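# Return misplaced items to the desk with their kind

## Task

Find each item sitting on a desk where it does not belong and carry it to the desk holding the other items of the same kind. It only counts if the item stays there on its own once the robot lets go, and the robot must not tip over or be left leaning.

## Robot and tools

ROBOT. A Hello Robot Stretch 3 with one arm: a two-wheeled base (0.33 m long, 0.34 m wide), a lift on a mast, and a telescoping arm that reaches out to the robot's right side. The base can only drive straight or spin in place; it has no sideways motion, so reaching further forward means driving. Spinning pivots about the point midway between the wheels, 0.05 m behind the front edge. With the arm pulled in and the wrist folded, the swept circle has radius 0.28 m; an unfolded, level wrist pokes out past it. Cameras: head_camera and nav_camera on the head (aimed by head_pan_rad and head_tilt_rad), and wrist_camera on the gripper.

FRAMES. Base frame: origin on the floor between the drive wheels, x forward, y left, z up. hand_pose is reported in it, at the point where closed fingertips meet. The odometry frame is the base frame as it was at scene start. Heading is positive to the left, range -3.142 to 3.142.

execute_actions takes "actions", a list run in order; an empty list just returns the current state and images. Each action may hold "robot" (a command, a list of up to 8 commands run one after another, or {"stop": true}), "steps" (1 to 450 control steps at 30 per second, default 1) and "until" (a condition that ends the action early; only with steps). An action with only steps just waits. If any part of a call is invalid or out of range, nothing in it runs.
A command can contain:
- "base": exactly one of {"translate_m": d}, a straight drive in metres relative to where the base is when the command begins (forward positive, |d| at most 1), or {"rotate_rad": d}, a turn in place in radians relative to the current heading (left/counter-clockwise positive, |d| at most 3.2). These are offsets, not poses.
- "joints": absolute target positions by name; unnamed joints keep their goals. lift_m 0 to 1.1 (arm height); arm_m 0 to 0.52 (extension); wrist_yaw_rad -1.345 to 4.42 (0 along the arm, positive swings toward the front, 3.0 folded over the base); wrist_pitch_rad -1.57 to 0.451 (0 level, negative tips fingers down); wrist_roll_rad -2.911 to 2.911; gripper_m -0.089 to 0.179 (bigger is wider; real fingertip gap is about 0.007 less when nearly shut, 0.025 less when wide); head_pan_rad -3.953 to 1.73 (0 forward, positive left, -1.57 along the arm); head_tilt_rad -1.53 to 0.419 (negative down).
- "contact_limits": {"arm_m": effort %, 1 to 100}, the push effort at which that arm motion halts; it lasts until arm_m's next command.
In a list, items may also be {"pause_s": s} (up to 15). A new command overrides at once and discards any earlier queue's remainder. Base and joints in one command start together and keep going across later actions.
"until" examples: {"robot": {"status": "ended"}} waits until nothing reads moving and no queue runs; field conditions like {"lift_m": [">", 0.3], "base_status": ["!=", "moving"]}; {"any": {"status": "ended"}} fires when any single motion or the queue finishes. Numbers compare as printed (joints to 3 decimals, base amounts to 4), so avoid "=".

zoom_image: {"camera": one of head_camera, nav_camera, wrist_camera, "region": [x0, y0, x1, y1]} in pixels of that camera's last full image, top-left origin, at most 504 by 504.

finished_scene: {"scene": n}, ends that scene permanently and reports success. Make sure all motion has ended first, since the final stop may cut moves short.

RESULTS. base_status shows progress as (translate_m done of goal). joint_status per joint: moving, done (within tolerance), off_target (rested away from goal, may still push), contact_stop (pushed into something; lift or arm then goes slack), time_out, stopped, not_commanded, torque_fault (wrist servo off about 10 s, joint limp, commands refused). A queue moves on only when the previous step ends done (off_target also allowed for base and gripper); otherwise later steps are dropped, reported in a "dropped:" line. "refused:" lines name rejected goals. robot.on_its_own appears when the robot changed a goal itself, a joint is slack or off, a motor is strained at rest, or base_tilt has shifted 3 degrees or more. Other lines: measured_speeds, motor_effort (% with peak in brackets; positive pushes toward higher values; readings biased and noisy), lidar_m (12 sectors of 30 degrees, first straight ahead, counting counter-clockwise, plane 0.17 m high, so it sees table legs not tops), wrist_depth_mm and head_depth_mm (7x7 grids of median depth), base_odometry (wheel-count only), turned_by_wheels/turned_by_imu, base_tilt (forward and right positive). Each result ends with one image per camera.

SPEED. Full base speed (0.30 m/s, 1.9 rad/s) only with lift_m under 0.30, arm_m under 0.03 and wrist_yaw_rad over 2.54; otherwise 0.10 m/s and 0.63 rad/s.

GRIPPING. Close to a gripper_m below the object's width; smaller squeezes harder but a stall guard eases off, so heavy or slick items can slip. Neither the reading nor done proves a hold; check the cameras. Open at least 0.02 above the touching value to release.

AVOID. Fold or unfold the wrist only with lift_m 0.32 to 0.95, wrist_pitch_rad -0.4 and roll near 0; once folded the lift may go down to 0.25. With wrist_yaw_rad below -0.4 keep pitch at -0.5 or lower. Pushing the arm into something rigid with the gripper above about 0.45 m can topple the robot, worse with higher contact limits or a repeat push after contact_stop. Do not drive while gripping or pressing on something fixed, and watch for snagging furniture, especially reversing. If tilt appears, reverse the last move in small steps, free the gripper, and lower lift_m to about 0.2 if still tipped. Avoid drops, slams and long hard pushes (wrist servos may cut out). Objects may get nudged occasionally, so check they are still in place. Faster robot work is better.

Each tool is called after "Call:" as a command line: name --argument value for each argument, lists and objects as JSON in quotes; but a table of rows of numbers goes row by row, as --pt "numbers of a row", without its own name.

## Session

Call:
execute_actions --actions '[]'

Scene clock: 0.00 s.
robot.base_odometry: x=+0.000 y=+0.000 heading=+0.000 (m, m, rad; robot's odometry frame)
robot.turned_by_wheels: +0.000 (rad since the last result)
robot.turned_by_imu: +0.000 (rad since the last result)
robot.base_tilt: forward=-0.7 right=-0.1 (deg)
robot.lidar_m: 0.74 1.59 1.54 1.33 1.05 1.04 1.12 1.67 1.79 0.88 0.69 0.69
robot.head_depth_mm: 653 657 661 661 665 665 670 / 704 710 710 712 714 719 722 / 761 761 768 770 771 775 781 / 827 829 830 837 838 847 847 / 1986 2114 2094 2114 2142 2159 2082 / 1851 1926 1912 1912 1927 1938 1926 / 1717 1739 1729 1722 1749 1754 1753
robot.base_status: not_commanded
robot.joint_positions: lift_m=+0.385 arm_m=-0.003 wrist_yaw_rad=+2.875 wrist_pitch_rad=-0.318 wrist_roll_rad=+0.011 gripper_m=+0.037 head_pan_rad=+0.007 head_tilt_rad=-0.022
robot.joint_goals: lift_m=+0.385 arm_m=-0.003 wrist_yaw_rad=+2.875 wrist_pitch_rad=-0.318 wrist_roll_rad=+0.011 gripper_m=+0.037 head_pan_rad=+0.007 head_tilt_rad=-0.022
robot.joint_status: lift_m=not_commanded arm_m=not_commanded wrist_yaw_rad=not_commanded wrist_pitch_rad=not_commanded wrist_roll_rad=not_commanded gripper_m=not_commanded head_pan_rad=not_commanded head_tilt_rad=not_commanded
robot.measured_speeds: translate_m=+0.000 rotate_rad=+0.000 lift_m=+0.000 arm_m=+0.000 wrist_yaw_rad=+0.000 wrist_pitch_rad=+0.000 wrist_roll_rad=+0.000 head_pan_rad=+0.000 head_tilt_rad=+0.000
robot: refusals=0 queue=idle queue_left=0
robot.motor_effort: left_wheel=+1 right_wheel=-1 lift_m=+24 arm_m=+0 wrist_yaw_rad=+1 wrist_pitch_rad=+8 wrist_roll_rad=+1 gripper_m=+0 head_pan_rad=+0 head_tilt_rad=+2 (%)
robot.hand_pose: x=+0.0408 y=+0.0853 z=+0.4204 quat_wxyz=(+0.204, +0.710, +0.017, +0.674) (m; robot's base frame)
robot.wrist_depth_mm: - - - - - - - / - - - - - - - / - - - - - - - / 937 - - - - - - / 890 - 850 826 852 796 807 / 701 - 721 681 - 680 665 / 590 575 574 579 572 569 565
pictures: head_camera (sideways: a quarter turn clockwise sets it upright), nav_camera (sideways: a quarter turn counterclockwise sets it upright), wrist_camera
camera_calibration (this result's frames):
head_camera: T_world_to_cam=[[-0.0378896, 0.00140372, -0.999281, 1.31828], [-0.0588677, 0.998259, 0.00363436, 0.000845409], [0.997546, 0.0589631, -0.037741, 0.00369697], [0, 0, 0, 1]] pos_world=[0.0463107, -0.00291241, 1.31746]
nav_camera: T_world_to_cam=[[0.0832337, -0.0178983, 0.996369, -1.25384], [-0.0326123, -0.999352, -0.0152275, 0.0738891], [0.995996, -0.0312264, -0.0837635, 0.05857], [0, 0, 0, 1]] pos_world=[0.0484362, 0.0532285, 1.25532]
wrist_camera: T_world_to_cam=[[0.953912, -0.297997, -0.0353516, 0.00221131], [-0.173333, -0.450986, -0.875538, 0.444568], [0.244965, 0.841314, -0.481854, 0.283803], [0, 0, 0, 1]] pos_world=[0.00542697, -0.0376148, 0.526066]
Images, in order (width x height): head_camera 896x504, nav_camera 672x504, wrist_camera 644x364.

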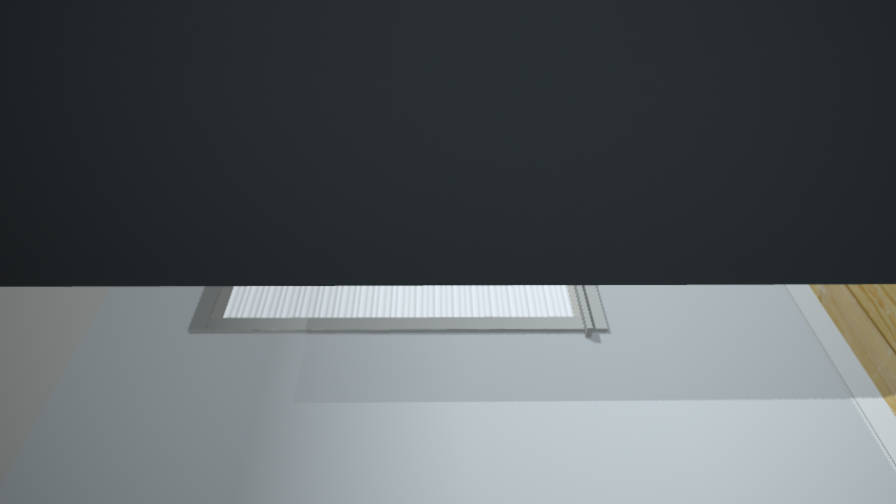

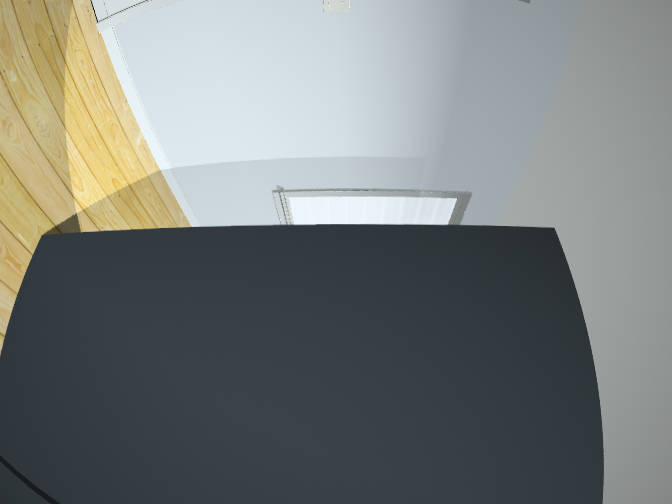

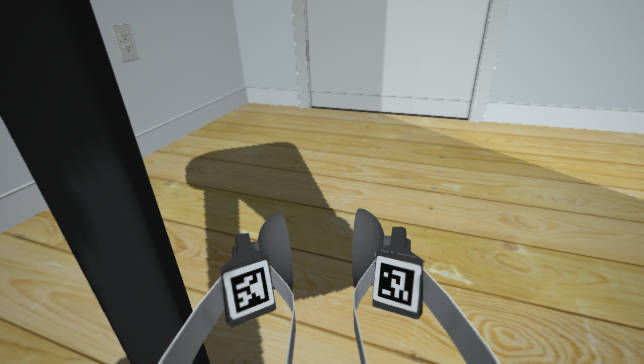

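Call:
execute_actions --actions '[{"robot":{"joints":{"head_pan_rad":-2.4,"head_tilt_rad":-0.5,"lift_m":0.25}},"steps":200,"until":{"robot":{"status":"ended"}}}]'

Scene clock: 5.53 s.
robot.base_odometry: x=+0.000 y=+0.000 heading=+0.000 (m, m, rad; robot's odometry frame)
robot.turned_by_wheels: +0.000 (rad since the last result)
robot.turned_by_imu: +0.000 (rad since the last result)
robot.base_tilt: forward=-0.8 right=-0.1 (deg)
robot.lidar_m: 0.74 1.59 1.55 1.33 1.05 1.04 1.12 1.67 1.79 0.89 0.70 0.69
robot.head_depth_mm: 1929 2044 2059 2287 1971 1557 1287 / 1901 2044 2244 2347 1970 1576 1305 / 1896 2018 2265 2423 1982 1554 1304 / 1853 1961 2199 2422 1984 1588 1313 / 1846 1925 2165 2340 1988 1582 1309 / 1805 1918 2122 2368 2004 1587 1312 / 1793 1908 2115 2297 1944 1591 1312
robot.base_status: not_commanded
robot.joint_positions: lift_m=+0.250 arm_m=-0.003 wrist_yaw_rad=+2.875 wrist_pitch_rad=-0.318 wrist_roll_rad=+0.011 gripper_m=+0.037 head_pan_rad=-2.393 head_tilt_rad=-0.494
robot.joint_goals: lift_m=+0.250 arm_m=-0.003 wrist_yaw_rad=+2.875 wrist_pitch_rad=-0.318 wrist_roll_rad=+0.011 gripper_m=+0.037 head_pan_rad=-2.400 head_tilt_rad=-0.500
robot.joint_status: lift_m=done arm_m=not_commanded wrist_yaw_rad=not_commanded wrist_pitch_rad=not_commanded wrist_roll_rad=not_commanded gripper_m=not_commanded head_pan_rad=done head_tilt_rad=done
robot.measured_speeds: translate_m=+0.000 rotate_rad=+0.000 lift_m=+0.000 arm_m=+0.000 wrist_yaw_rad=+0.000 wrist_pitch_rad=+0.000 wrist_roll_rad=+0.000 head_pan_rad=+0.000 head_tilt_rad=+0.000
robot: refusals=0 queue=done queue_left=0
robot.motor_effort: left_wheel=+1(0) right_wheel=-1(1) lift_m=+16(22) arm_m=-1(1) wrist_yaw_rad=+1(0) wrist_pitch_rad=+8(9) wrist_roll_rad=+1(1) gripper_m=+0(0) head_pan_rad=-4(44) head_tilt_rad=-2(25) (%)
robot.hand_pose: x=+0.0408 y=+0.0852 z=+0.2861 quat_wxyz=(+0.204, +0.710, +0.018, +0.673) (m; robot's base frame)
robot.wrist_depth_mm: - - - - - - - / - - - - - - - / - - - - - - - / 846 812 774 794 777 740 747 / 646 - 645 610 623 604 579 / 535 - 533 507 - 497 494 / 447 - - 443 421 424 413
pictures: head_camera (sideways: a quarter turn clockwise sets it upright), nav_camera (sideways: a quarter turn counterclockwise sets it upright), wrist_camera
camera_calibration (this result's frames):
head_camera: T_world_to_cam=[[0.358686, 0.331051, -0.872783, 1.15058], [0.712193, -0.701479, 0.0266144, -0.0337661], [-0.603428, -0.631136, -0.487383, 0.598682], [0, 0, 0, 1]] pos_world=[-0.0273889, -0.026738, 1.2969]
nav_camera: T_world_to_cam=[[-0.398677, -0.345237, 0.849628, -1.05929], [-0.648926, 0.760837, 0.00465843, 0.051756], [-0.648037, -0.549488, -0.527361, 0.645923], [0, 0, 0, 1]] pos_world=[0.0298553, -0.0501558, 1.24039]
wrist_camera: T_world_to_cam=[[0.953907, -0.298017, -0.0353309, -0.00254382], [-0.173465, -0.451469, -0.875263, 0.326893], [0.244892, 0.841048, -0.482354, 0.219294], [0, 0, 0, 1]] pos_world=[0.0054274, -0.0376134, 0.391805]
Images, in order (width x height): head_camera 896x504, nav_camera 672x504, wrist_camera 644x364.

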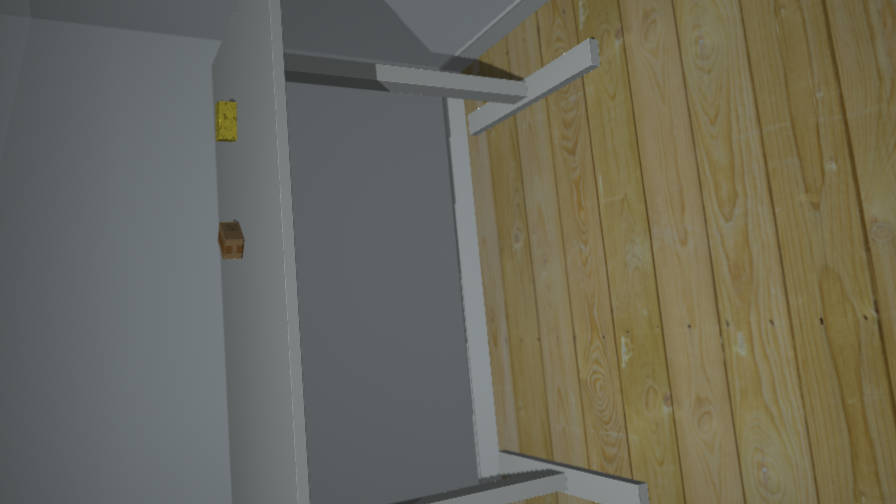

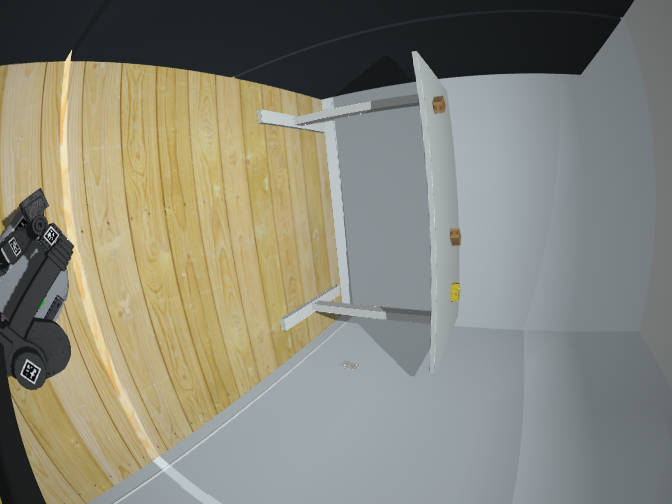

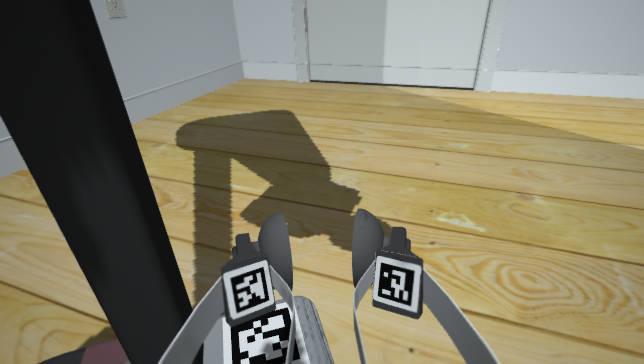

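Call:
execute_actions --actions '[{"robot":[{"base":{"rotate_rad":-2.36},"joints":{"head_pan_rad":0}},{"base":{"translate_m":0.7}}],"steps":450,"until":{"robot":{"status":"ended"}}}]'

Scene clock: 18.97 s.
robot.base_odometry: x=-0.497 y=-0.493 heading=-2.360 (m, m, rad; robot's odometry frame)
robot.turned_by_wheels: -2.360 (rad since the last result)
robot.turned_by_imu: -2.391 (rad since the last result)
robot.base_tilt: forward=-0.7 right=-0.1 (deg)
robot.lidar_m: 1.49 1.18 0.88 0.80 0.80 0.99 2.23 1.60 1.02 0.93 0.93 1.14
robot.head_depth_mm: 1311 1438 1113 1333 1829 1487 1296 / 1286 1414 1123 849 1837 1582 1295 / 1273 1396 1128 860 1834 1561 1296 / 1261 1367 1073 864 1798 1583 1310 / 1244 1353 1151 821 1795 1581 1305 / 1234 1323 1159 824 1761 1601 1312 / 1215 1308 1169 828 1745 1584 1317
robot.base_status: done (translate_m +0.7000 of +0.7000)
robot.joint_positions: lift_m=+0.250 arm_m=-0.003 wrist_yaw_rad=+2.875 wrist_pitch_rad=-0.318 wrist_roll_rad=+0.011 gripper_m=+0.037 head_pan_rad=-0.007 head_tilt_rad=-0.495
robot.joint_goals: lift_m=+0.250 arm_m=-0.003 wrist_yaw_rad=+2.875 wrist_pitch_rad=-0.318 wrist_roll_rad=+0.011 gripper_m=+0.037 head_pan_rad=+0.000 head_tilt_rad=-0.500
robot.joint_status: lift_m=done arm_m=not_commanded wrist_yaw_rad=not_commanded wrist_pitch_rad=not_commanded wrist_roll_rad=not_commanded gripper_m=not_commanded head_pan_rad=done head_tilt_rad=done
robot.measured_speeds: translate_m=+0.000 rotate_rad=+0.000 lift_m=+0.000 arm_m=+0.000 wrist_yaw_rad=+0.000 wrist_pitch_rad=+0.000 wrist_roll_rad=+0.000 head_pan_rad=+0.000 head_tilt_rad=+0.000
robot: refusals=0 queue=done queue_left=0
robot.motor_effort: left_wheel=+2(11) right_wheel=-3(11) lift_m=+16(16) arm_m=-1(1) wrist_yaw_rad=+1(0) wrist_pitch_rad=+9(9) wrist_roll_rad=+1(1) gripper_m=+0(0) head_pan_rad=+3(42) head_tilt_rad=-1(2) (%)
robot.hand_pose: x=+0.0408 y=+0.0852 z=+0.2860 quat_wxyz=(+0.204, +0.710, +0.018, +0.673) (m; robot's base frame)
robot.wrist_depth_mm: - 665 748 853 944 - - / - 731 790 912 - - - / - 768 847 944 - 955 - / 739 808 797 782 764 759 728 / 650 - 651 606 620 601 594 / 516 - 536 503 - 506 499 / 450 - - 446 427 424 418
pictures: head_camera (sideways: a quarter turn clockwise sets it upright), nav_camera (sideways: a quarter turn counterclockwise sets it upright), wrist_camera
camera_calibration (this result's frames):
head_camera: T_world_to_cam=[[-0.489163, 0.005097, -0.872177, 1.15497], [-0.037142, 0.998954, 0.0266691, -0.0292662], [0.871401, 0.0454399, -0.488462, 0.591091], [0, 0, 0, 1]] pos_world=[0.0488034, -0.00351033, 1.29684]
nav_camera: T_world_to_cam=[[0.527967, -0.0222006, 0.848975, -1.06409], [-0.0495727, -0.998759, 0.00471122, 0.0480312], [0.847817, -0.0445733, -0.528413, 0.638166], [0, 0, 0, 1]] pos_world=[0.023136, 0.0527934, 1.24037]
wrist_camera: T_world_to_cam=[[0.953905, -0.298023, -0.0353236, -0.00255774], [-0.173507, -0.451626, -0.875174, 0.326802], [0.244869, 0.840962, -0.482517, 0.219362], [0, 0, 0, 1]] pos_world=[0.00542749, -0.0376447, 0.391764]
Images, in order (width x height): head_camera 896x504, nav_camera 672x504, wrist_camera 644x364.

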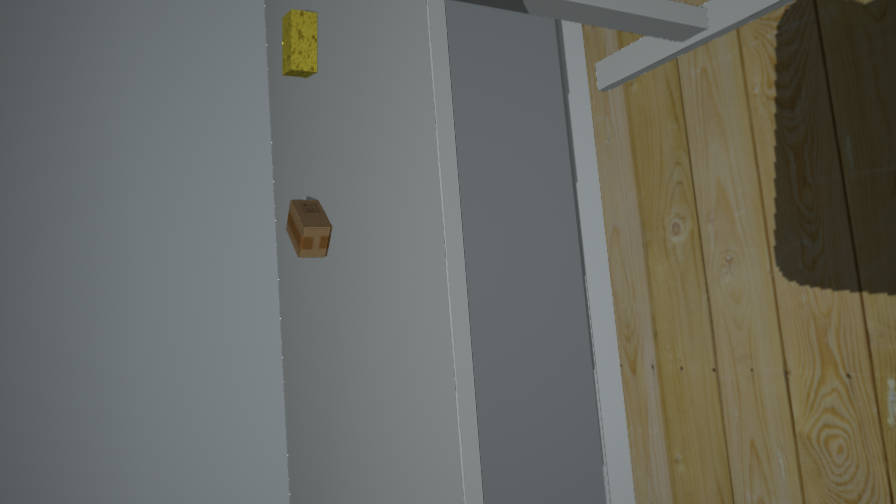

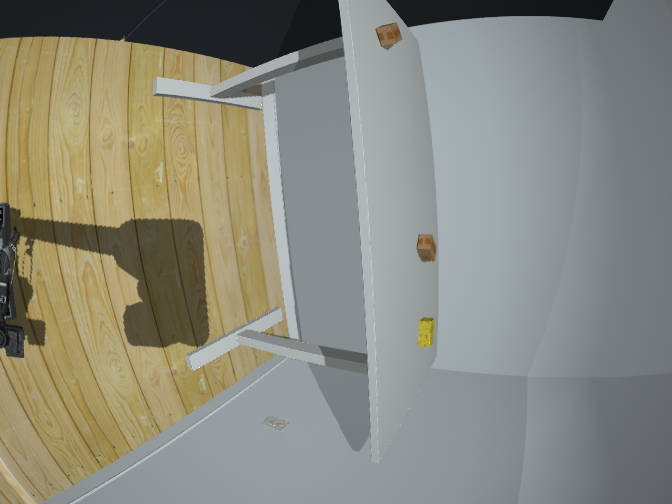

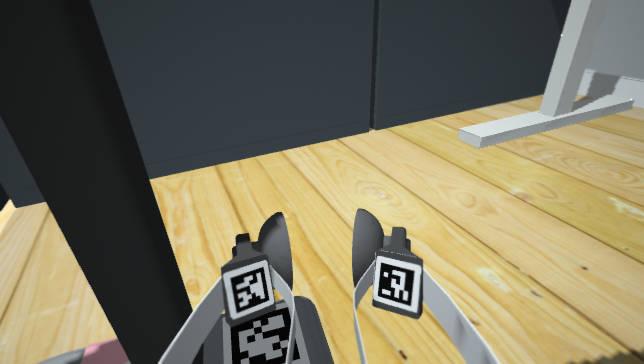

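Call:
execute_actions --actions '[{"robot":[{"base":{"translate_m":0.43}},{"base":{"rotate_rad":1.571},"joints":{"head_pan_rad":-1.57,"head_tilt_rad":-0.6}},{"base":{"translate_m":-0.28},"joints":{"lift_m":0.9,"wrist_pitch_rad":-0.4}},{"joints":{"wrist_yaw_rad":0.0,"gripper_m":0.17}},{"joints":{"wrist_pitch_rad":0.0}}],"steps":450,"until":{"robot":{"status":"ended"}}},{"steps":200,"until":{"robot":{"status":"ended"}}}]'

Scene clock: 47.30 s.
robot.base_odometry: x=-0.999 y=-0.597 heading=-0.789 (m, m, rad; robot's odometry frame)
robot.turned_by_wheels: +1.571 (rad since the last result)
robot.turned_by_imu: +1.590 (rad since the last result)
robot.base_tilt: forward=-0.8 right=-0.2 (deg)
robot.lidar_m: 1.15 1.15 1.42 2.61 0.99 0.64 0.58 0.58 0.71 0.71 1.12 1.12
robot.head_depth_mm: 969 1071 843 606 471 431 - / 955 1055 851 607 474 1018 - / 940 1049 752 613 483 - - / 933 1032 858 614 479 426 1214 / 925 1019 868 619 480 891 1234 / 917 1007 871 621 482 1363 1233 / 908 991 754 624 485 428 1241
robot.base_status: done (translate_m -0.2800 of -0.2800)
robot.joint_positions: lift_m=+0.900 arm_m=-0.003 wrist_yaw_rad=+0.004 wrist_pitch_rad=-0.499 wrist_roll_rad=+0.004 gripper_m=+0.170 head_pan_rad=-1.563 head_tilt_rad=-0.594
robot.joint_goals: lift_m=+0.900 arm_m=-0.003 wrist_yaw_rad=+0.000 wrist_pitch_rad=-0.486 wrist_roll_rad=+0.004 gripper_m=+0.170 head_pan_rad=-1.570 head_tilt_rad=-0.600
robot.joint_status: lift_m=done arm_m=not_commanded wrist_yaw_rad=done wrist_pitch_rad=time_out wrist_roll_rad=not_commanded gripper_m=done head_pan_rad=done head_tilt_rad=done
robot.measured_speeds: translate_m=+0.000 rotate_rad=+0.000 lift_m=+0.000 arm_m=+0.000 wrist_yaw_rad=+0.000 wrist_pitch_rad=+0.000 wrist_roll_rad=+0.000 head_pan_rad=+0.000 head_tilt_rad=+0.000
robot: refusals=0 queue=dropped queue_left=0
robot.on_its_own: wrist_pitch_rad is held at -0.486, not at your +0.000, since a time_out
robot.motor_effort: left_wheel=-2(10) right_wheel=+1(13) lift_m=+33(33) arm_m=+0(2) wrist_yaw_rad=-3(36) wrist_pitch_rad=+7(100) wrist_roll_rad=+4(23) gripper_m=+1(89) head_pan_rad=-4(42) head_tilt_rad=-2(12) (%)
robot.hand_pose: x=-0.0208 y=-0.3558 z=+0.8946 quat_wxyz=(+0.684, +0.176, -0.686, -0.174) (m; robot's base frame)
robot.wrist_depth_mm: 267 261 256 249 246 240 236 / 183 182 178 177 173 169 169 / 140 140 137 136 134 132 131 / 113 113 111 110 109 108 108 / 95 94 96 99 105 110 120 / 97 100 107 - - 921 543 / - - - - 976 888 607
pictures: head_camera (sideways: a quarter turn clockwise sets it upright), nav_camera (sideways: a quarter turn counterclockwise sets it upright), wrist_camera
camera_calibration (this result's frames):
head_camera: T_world_to_cam=[[-0.0027792, 0.572589, -0.819838, 1.08375], [0.998319, 0.0490563, 0.0308775, -0.0410578], [0.0578983, -0.818374, -0.571762, 0.704433], [0, 0, 0, 1]] pos_world=[0.00321528, -0.0420407, 1.29254]
nav_camera: T_world_to_cam=[[-0.0137686, -0.60917, 0.79292, -0.9877], [-0.999377, 0.0341453, 0.00887887, 0.0484001], [-0.0324832, -0.792304, -0.609261, 0.748719], [0, 0, 0, 1]] pos_world=[0.0590915, -0.0101171, 1.2389]
wrist_camera: T_world_to_cam=[[-0.999124, 0.0353707, -0.0223483, 0.0127324], [0.0396623, 0.630644, -0.775058, 0.949485], [-0.0133205, -0.775266, -0.631494, 0.451817], [0, 0, 0, 1]] pos_world=[-0.018919, -0.248958, 1.02151]
Images, in order (width x height): head_camera 896x504, nav_camera 672x504, wrist_camera 644x364.

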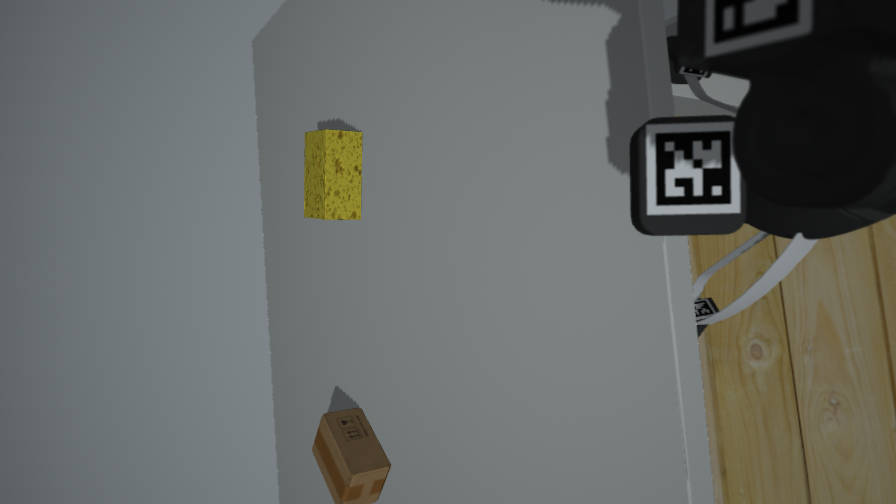

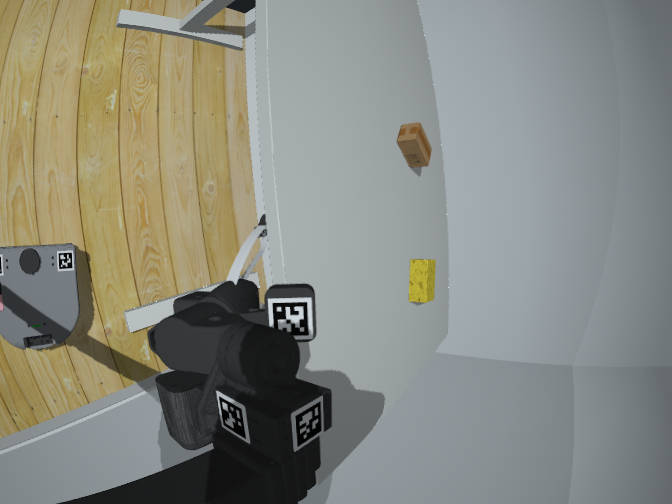

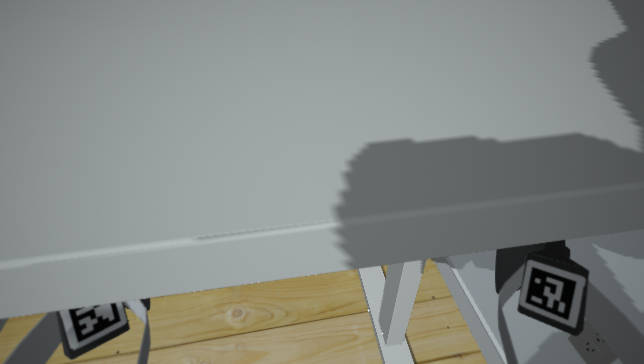

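Call:
execute_actions --actions '[{"robot":[{"joints":{"wrist_pitch_rad":-1.3}},{"joints":{"lift_m":1.09}},{"joints":{"wrist_pitch_rad":0.0}}],"steps":450,"until":{"robot":{"status":"ended"}}}]'

Scene clock: 61.67 s.
robot.base_odometry: x=-0.999 y=-0.597 heading=-0.789 (m, m, rad; robot's odometry frame)
robot.turned_by_wheels: +0.000 (rad since the last result)
robot.turned_by_imu: +0.000 (rad since the last result)
robot.base_tilt: forward=-0.7 right=-0.1 (deg)
robot.lidar_m: 1.14 1.15 1.42 2.61 0.99 0.64 0.58 0.59 0.71 0.71 1.12 1.12
robot.head_depth_mm: - - - - - 1384 1225 / - - - - - 1114 1199 / - - - - - 1385 1228 / 925 1038 963 602 479 1350 1234 / 924 1011 799 618 479 1360 1233 / 916 1007 870 620 481 1366 1240 / 905 987 749 623 482 429 1245
robot.base_status: done (translate_m -0.2800 of -0.2800)
robot.joint_positions: lift_m=+1.090 arm_m=-0.003 wrist_yaw_rad=+0.004 wrist_pitch_rad=-0.022 wrist_roll_rad=+0.004 gripper_m=+0.170 head_pan_rad=-1.563 head_tilt_rad=-0.594
robot.joint_goals: lift_m=+1.090 arm_m=-0.003 wrist_yaw_rad=+0.000 wrist_pitch_rad=+0.000 wrist_roll_rad=+0.004 gripper_m=+0.170 head_pan_rad=-1.570 head_tilt_rad=-0.600
robot.joint_status: lift_m=done arm_m=not_commanded wrist_yaw_rad=done wrist_pitch_rad=done wrist_roll_rad=not_commanded gripper_m=done head_pan_rad=done head_tilt_rad=done
robot.measured_speeds: translate_m=+0.000 rotate_rad=+0.000 lift_m=+0.000 arm_m=+0.000 wrist_yaw_rad=+0.000 wrist_pitch_rad=+0.000 wrist_roll_rad=+0.000 head_pan_rad=+0.000 head_tilt_rad=+0.000
robot: refusals=0 queue=done queue_left=0
robot.motor_effort: left_wheel=-1(1) right_wheel=+1(1) lift_m=+32(30) arm_m=+0(0) wrist_yaw_rad=-3(3) wrist_pitch_rad=+12(12) wrist_roll_rad=+4(4) gripper_m=+0(0) head_pan_rad=-4(4) head_tilt_rad=-2(2) (%)
robot.hand_pose: x=-0.0205 y=-0.3979 z=+1.1985 quat_wxyz=(+0.706, +0.009, -0.708, -0.007) (m; robot's base frame)
robot.wrist_depth_mm: 737 752 788 815 871 722 525 / 744 793 823 850 875 732 536 / 762 825 846 861 928 744 535 / 803 836 891 924 948 758 545 / 824 833 898 840 826 825 549 / 622 534 591 539 577 570 514 / - 455 467 463 447 443 427
pictures: head_camera (sideways: a quarter turn clockwise sets it upright), nav_camera (sideways: a quarter turn counterclockwise sets it upright), wrist_camera
camera_calibration (this result's frames):
head_camera: T_world_to_cam=[[-0.00277886, 0.572589, -0.819838, 1.08375], [0.998319, 0.0490557, 0.0308775, -0.0410578], [0.0578978, -0.818374, -0.571762, 0.704433], [0, 0, 0, 1]] pos_world=[0.00321526, -0.0420407, 1.29254]
nav_camera: T_world_to_cam=[[-0.013769, -0.60917, 0.79292, -0.9877], [-0.999377, 0.0341459, 0.00887887, 0.0484001], [-0.0324837, -0.792304, -0.609261, 0.748719], [0, 0, 0, 1]] pos_world=[0.0590915, -0.0101172, 1.2389]
wrist_camera: T_world_to_cam=[[-0.999066, 0.0204481, -0.0380631, 0.034151], [0.0414545, 0.205212, -0.977839, 1.28536], [-0.0121839, -0.978504, -0.205868, 0.0201292], [0, 0, 0, 1]] pos_world=[-0.0189198, -0.244774, 1.26232]
Images, in order (width x height): head_camera 896x504, nav_camera 672x504, wrist_camera 644x364.

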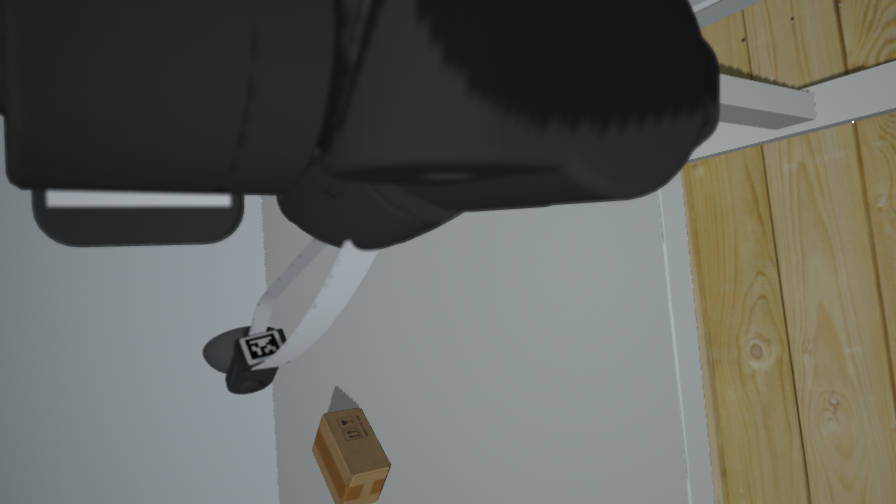

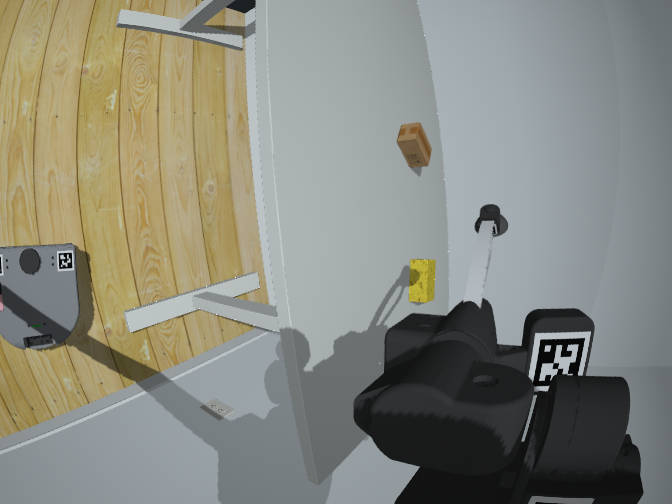

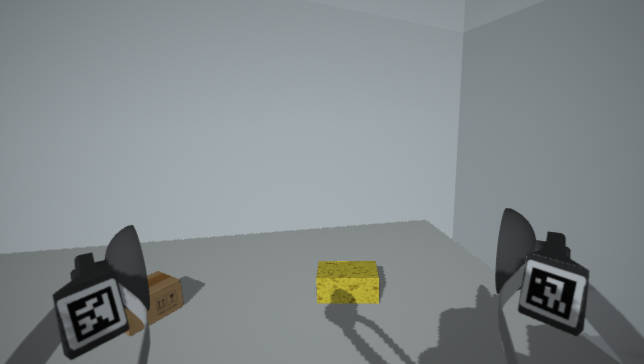

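Call:
execute_actions --actions '[{"robot":[{"joints":{"lift_m":0.875},"base":{"translate_m":-0.02}},{"joints":{"arm_m":0.2}}],"steps":450,"until":{"robot":{"status":"ended"}}}]'

Scene clock: 71.77 s.
robot.base_odometry: x=-1.013 y=-0.583 heading=-0.789 (m, m, rad; robot's odometry frame)
robot.turned_by_wheels: +0.000 (rad since the last result)
robot.turned_by_imu: -0.070 (rad since the last result)
robot.base_tilt: forward=-1.1 right=-0.6 (deg)
robot.lidar_m: 1.18 1.18 1.40 2.61 1.05 0.62 0.55 0.55 0.65 0.70 1.12 1.15
robot.head_depth_mm: 983 1052 996 669 459 1312 1216 / 997 1104 867 - - 1418 1206 / 978 1075 869 - - 1317 1212 / 962 1062 764 624 483 1389 1236 / 946 1038 883 627 485 1405 1241 / 929 1017 889 630 487 1378 1245 / 911 997 903 635 489 434 1248
robot.base_status: done (translate_m -0.0200 of -0.0200)
robot.joint_positions: lift_m=+0.876 arm_m=+0.199 wrist_yaw_rad=+0.000 wrist_pitch_rad=+0.033 wrist_roll_rad=+0.004 gripper_m=+0.170 head_pan_rad=-1.564 head_tilt_rad=-0.597
robot.joint_goals: lift_m=+0.875 arm_m=+0.200 wrist_yaw_rad=+0.000 wrist_pitch_rad=+0.000 wrist_roll_rad=+0.004 gripper_m=+0.170 head_pan_rad=-1.570 head_tilt_rad=-0.600
robot.joint_status: lift_m=done arm_m=done wrist_yaw_rad=done wrist_pitch_rad=done wrist_roll_rad=not_commanded gripper_m=done head_pan_rad=done head_tilt_rad=done
robot.measured_speeds: translate_m=+0.000 rotate_rad=+0.000 lift_m=+0.000 arm_m=+0.000 wrist_yaw_rad=+0.000 wrist_pitch_rad=+0.000 wrist_roll_rad=+0.000 head_pan_rad=+0.000 head_tilt_rad=+0.000
robot: refusals=0 queue=done queue_left=0
robot.on_its_own: lift_m is at rest, and its effort (-1) is outside its rest range (+1 to +81)
robot.motor_effort: left_wheel=+1(11) right_wheel=+0(5) lift_m=-1(34) arm_m=+5(21) wrist_yaw_rad=+0(15) wrist_pitch_rad=-18(53) wrist_roll_rad=+4(9) gripper_m=+0(0) head_pan_rad=-3(4) head_tilt_rad=-1(2) (%)
robot.hand_pose: x=-0.0215 y=-0.6013 z=+0.9993 quat_wxyz=(+0.706, -0.011, -0.708, +0.011) (m; robot's base frame)
robot.wrist_depth_mm: 582 617 648 689 712 525 397 / 588 619 653 696 738 550 402 / 608 647 682 718 760 554 415 / 616 636 668 700 716 566 417 / 410 411 305 305 348 350 393 / 279 250 245 238 233 226 228 / - 180 182 180 176 171 162
pictures: head_camera (sideways: a quarter turn clockwise sets it upright), nav_camera (sideways: a quarter turn counterclockwise sets it upright), wrist_camera
camera_calibration (this result's frames):
head_camera: T_world_to_cam=[[-0.00227019, 0.575029, -0.81813, 1.08152], [0.998364, 0.0480474, 0.0310002, -0.0412177], [0.0571351, -0.816721, -0.574197, 0.707605], [0, 0, 0, 1]] pos_world=[0.00317648, -0.04201, 1.29241]
nav_camera: T_world_to_cam=[[-0.0143118, -0.611515, 0.791103, -0.985328], [-0.999345, 0.0350363, 0.00900368, 0.0482374], [-0.0332232, -0.790457, -0.611616, 0.751787], [0, 0, 0, 1]] pos_world=[0.0590809, -0.00997824, 1.23887]
wrist_camera: T_world_to_cam=[[-0.998988, 0.022225, -0.0390992, 0.0318367], [0.0420153, 0.151055, -0.987632, 1.10959], [-0.016044, -0.988275, -0.151836, -0.279862], [0, 0, 0, 1]] pos_world=[-0.0193053, -0.444897, 1.05462]
Images, in order (width x height): head_camera 896x504, nav_camera 672x504, wrist_camera 644x364.

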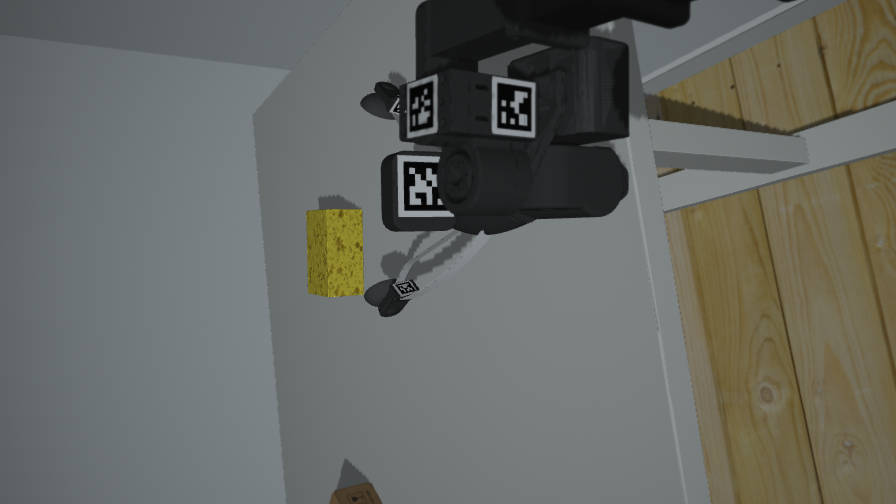

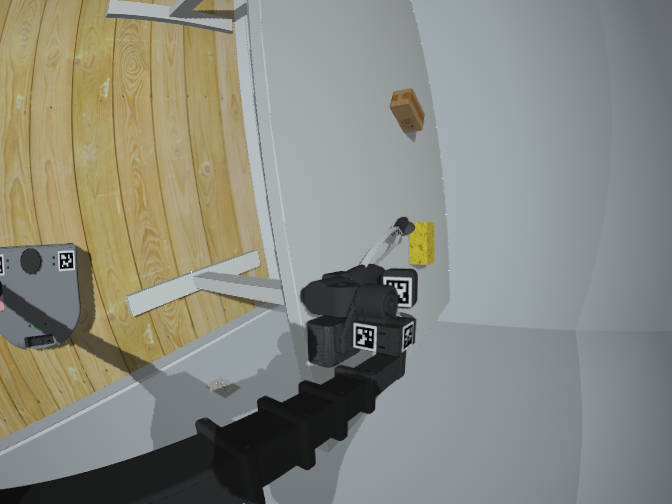

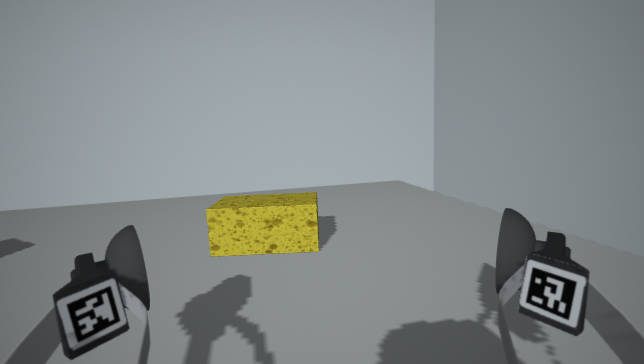

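Call:
execute_actions --actions '[{"robot":[{"joints":{"lift_m":0.9},"base":{"translate_m":0.05}},{"joints":{"arm_m":0.31}},{"joints":{"gripper_m":0.03}},{"joints":{"lift_m":1.0}},{"joints":{"arm_m":0.0}}],"steps":450,"until":{"robot":{"status":"ended"}}}]'

Scene clock: 87.60 s.
robot.base_odometry: x=-0.978 y=-0.619 heading=-0.789 (m, m, rad; robot's odometry frame)
robot.turned_by_wheels: +0.000 (rad since the last result)
robot.turned_by_imu: -0.018 (rad since the last result)
robot.base_tilt: forward=-0.7 right=-0.2 (deg)
robot.lidar_m: 1.13 1.13 1.32 2.62 1.17 0.68 0.60 0.59 0.70 0.71 1.11 1.11
robot.head_depth_mm: 995 1075 838 628 - - - / 984 1089 891 - - - - / 963 1065 846 - - - - / 943 1044 858 601 477 1352 1227 / 922 1019 858 616 478 1351 1230 / 909 997 864 618 480 426 1234 / 889 977 874 623 481 416 1241
robot.base_status: done (translate_m +0.0500 of +0.0500)
robot.joint_positions: lift_m=+1.000 arm_m=+0.000 wrist_yaw_rad=-0.001 wrist_pitch_rad=-0.017 wrist_roll_rad=+0.011 gripper_m=+0.030 head_pan_rad=-1.564 head_tilt_rad=-0.597
robot.joint_goals: lift_m=+1.000 arm_m=+0.000 wrist_yaw_rad=+0.000 wrist_pitch_rad=+0.000 wrist_roll_rad=+0.011 gripper_m=+0.030 head_pan_rad=-1.570 head_tilt_rad=-0.600
robot.joint_status: lift_m=done arm_m=done wrist_yaw_rad=done wrist_pitch_rad=done wrist_roll_rad=not_commanded gripper_m=done head_pan_rad=done head_tilt_rad=done
robot.measured_speeds: translate_m=+0.000 rotate_rad=+0.000 lift_m=+0.000 arm_m=+0.000 wrist_yaw_rad=+0.000 wrist_pitch_rad=+0.000 wrist_roll_rad=+0.000 head_pan_rad=+0.000 head_tilt_rad=+0.000
robot: refusals=0 queue=done queue_left=0
robot.motor_effort: left_wheel=+0(9) right_wheel=-1(29) lift_m=+32(34) arm_m=-4(1) wrist_yaw_rad=+1(2) wrist_pitch_rad=+10(18) wrist_roll_rad=+1(4) gripper_m=+0(84) head_pan_rad=-3(3) head_tilt_rad=-1(1) (%)
robot.hand_pose: x=-0.0216 y=-0.4010 z=+1.1098 quat_wxyz=(+0.704, +0.006, -0.711, -0.007) (m; robot's base frame)
robot.wrist_depth_mm: 692 743 780 852 873 625 478 / 714 759 786 844 885 644 484 / 729 772 834 898 928 656 492 / 759 801 838 908 952 658 496 / 658 638 649 520 628 635 504 / 425 446 463 407 440 405 460 / 345 339 332 330 323 318 313
pictures: head_camera (sideways: a quarter turn clockwise sets it upright), nav_camera (sideways: a quarter turn counterclockwise sets it upright), wrist_camera
camera_calibration (this result's frames):
head_camera: T_world_to_cam=[[-0.00220975, 0.575033, -0.818127, 1.08152], [0.998369, 0.0479423, 0.0310004, -0.041218], [0.0570492, -0.816724, -0.574201, 0.70761], [0, 0, 0, 1]] pos_world=[0.00317207, -0.0420097, 1.29241]
nav_camera: T_world_to_cam=[[-0.014376, -0.611517, 0.791101, -0.985324], [-0.999342, 0.0351414, 0.00900386, 0.0482372], [-0.0333064, -0.79045, -0.61162, 0.751792], [0, 0, 0, 1]] pos_world=[0.0590798, -0.00998354, 1.23887]
wrist_camera: T_world_to_cam=[[-0.99871, 0.0246926, -0.0443737, 0.038446], [0.0484235, 0.199903, -0.978618, 1.19825], [-0.0152942, -0.979504, -0.200841, -0.00726991], [0, 0, 0, 1]] pos_world=[-0.0197384, -0.247605, 1.17288]
Images, in order (width x height): head_camera 896x504, nav_camera 672x504, wrist_camera 644x364.

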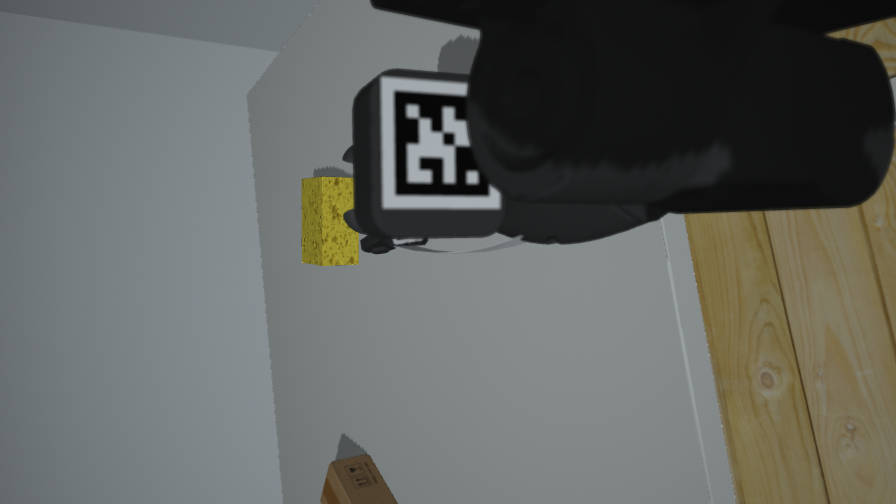

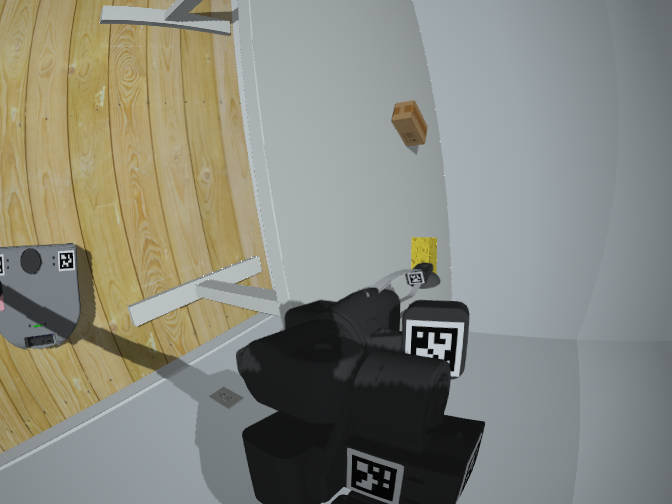

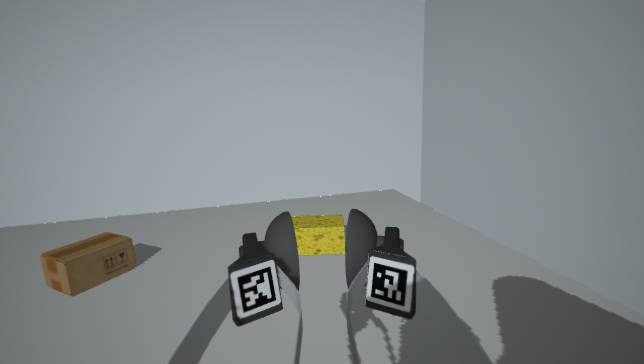

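Call:
execute_actions --actions '[{"robot":[{"joints":{"lift_m":0.9,"gripper_m":0.17}},{"joints":{"arm_m":0.36}}],"steps":450,"until":{"robot":{"status":"ended"}}}]'

Scene clock: 95.97 s.
robot.base_odometry: x=-0.978 y=-0.619 heading=-0.789 (m, m, rad; robot's odometry frame)
robot.turned_by_wheels: +0.000 (rad since the last result)
robot.turned_by_imu: +0.000 (rad since the last result)
robot.base_tilt: forward=-0.6 right=-0.1 (deg)
robot.lidar_m: 1.13 1.13 1.32 2.62 1.17 0.68 0.60 0.60 0.70 0.71 1.11 1.10
robot.head_depth_mm: 994 1071 1062 - 470 1338 1225 / 988 1092 - 581 472 1117 1198 / 966 1068 - 563 473 1345 1230 / 942 1039 808 610 477 1355 1229 / 923 1024 859 614 477 424 1232 / 906 996 866 619 479 426 1239 / 896 977 872 621 482 415 1243
robot.base_status: done (translate_m +0.0500 of +0.0500)
robot.joint_positions: lift_m=+0.900 arm_m=+0.360 wrist_yaw_rad=-0.001 wrist_pitch_rad=-0.017 wrist_roll_rad=+0.011 gripper_m=+0.170 head_pan_rad=-1.564 head_tilt_rad=-0.597
robot.joint_goals: lift_m=+0.900 arm_m=+0.360 wrist_yaw_rad=+0.000 wrist_pitch_rad=+0.000 wrist_roll_rad=+0.011 gripper_m=+0.170 head_pan_rad=-1.570 head_tilt_rad=-0.600
robot.joint_status: lift_m=done arm_m=done wrist_yaw_rad=done wrist_pitch_rad=done wrist_roll_rad=not_commanded gripper_m=done head_pan_rad=done head_tilt_rad=done
robot.measured_speeds: translate_m=+0.000 rotate_rad=+0.000 lift_m=+0.000 arm_m=+0.000 wrist_yaw_rad=+0.000 wrist_pitch_rad=+0.000 wrist_roll_rad=+0.000 head_pan_rad=+0.000 head_tilt_rad=+0.000
robot: refusals=0 queue=done queue_left=0
robot.motor_effort: left_wheel=+0(0) right_wheel=-1(1) lift_m=+16(32) arm_m=+2(2) wrist_yaw_rad=+1(1) wrist_pitch_rad=+10(10) wrist_roll_rad=+1(1) gripper_m=+0(84) head_pan_rad=-3(4) head_tilt_rad=-1(1) (%)
robot.hand_pose: x=-0.0216 y=-0.7605 z=+1.0106 quat_wxyz=(+0.704, +0.006, -0.711, -0.007) (m; robot's base frame)
robot.wrist_depth_mm: 426 450 474 508 542 540 400 / 436 451 485 518 551 542 400 / 454 473 513 534 577 546 407 / 460 487 509 544 575 530 420 / 364 365 338 331 320 322 378 / 257 241 150 147 216 224 224 / - 173 142 141 169 173 166
pictures: head_camera (sideways: a quarter turn clockwise sets it upright), nav_camera (sideways: a quarter turn counterclockwise sets it upright), wrist_camera
camera_calibration (this result's frames):
head_camera: T_world_to_cam=[[-0.00220975, 0.575033, -0.818127, 1.08152], [0.998369, 0.0479423, 0.0310004, -0.041218], [0.0570492, -0.816724, -0.574201, 0.70761], [0, 0, 0, 1]] pos_world=[0.00317207, -0.0420097, 1.29241]
nav_camera: T_world_to_cam=[[-0.014376, -0.611517, 0.7911, -0.985324], [-0.999342, 0.0351414, 0.00900387, 0.0482372], [-0.0333064, -0.79045, -0.61162, 0.751792], [0, 0, 0, 1]] pos_world=[0.0590798, -0.00998353, 1.23887]
wrist_camera: T_world_to_cam=[[-0.99871, 0.0247032, -0.0443681, 0.0429205], [0.0484237, 0.200132, -0.978571, 1.17313], [-0.0152944, -0.979457, -0.20107, -0.378989], [0, 0, 0, 1]] pos_world=[-0.0197384, -0.607044, 1.07369]
Images, in order (width x height): head_camera 896x504, nav_camera 672x504, wrist_camera 644x364.

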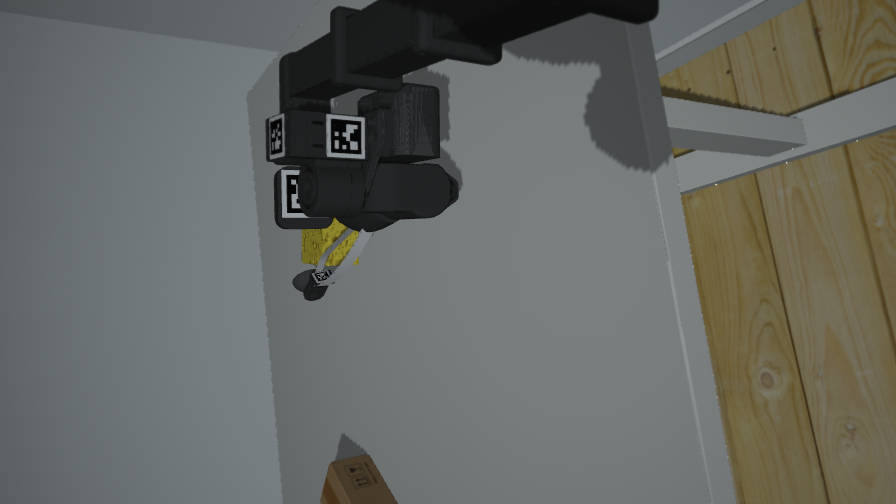

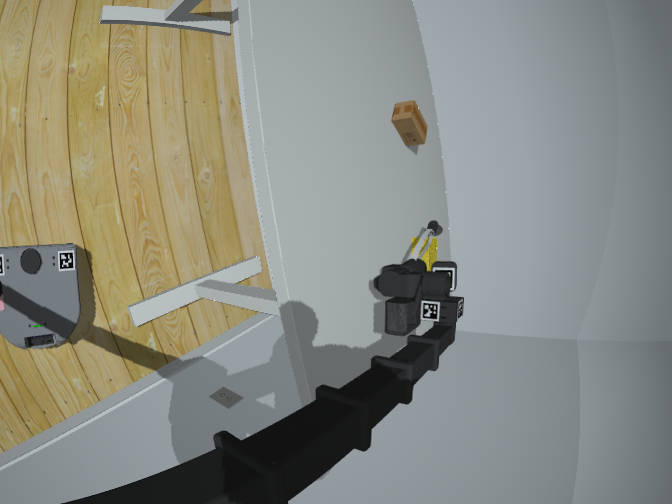

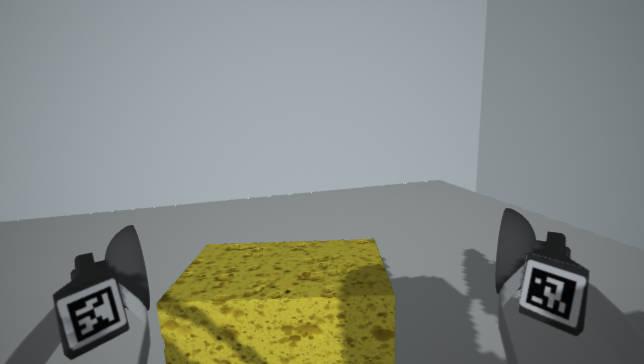

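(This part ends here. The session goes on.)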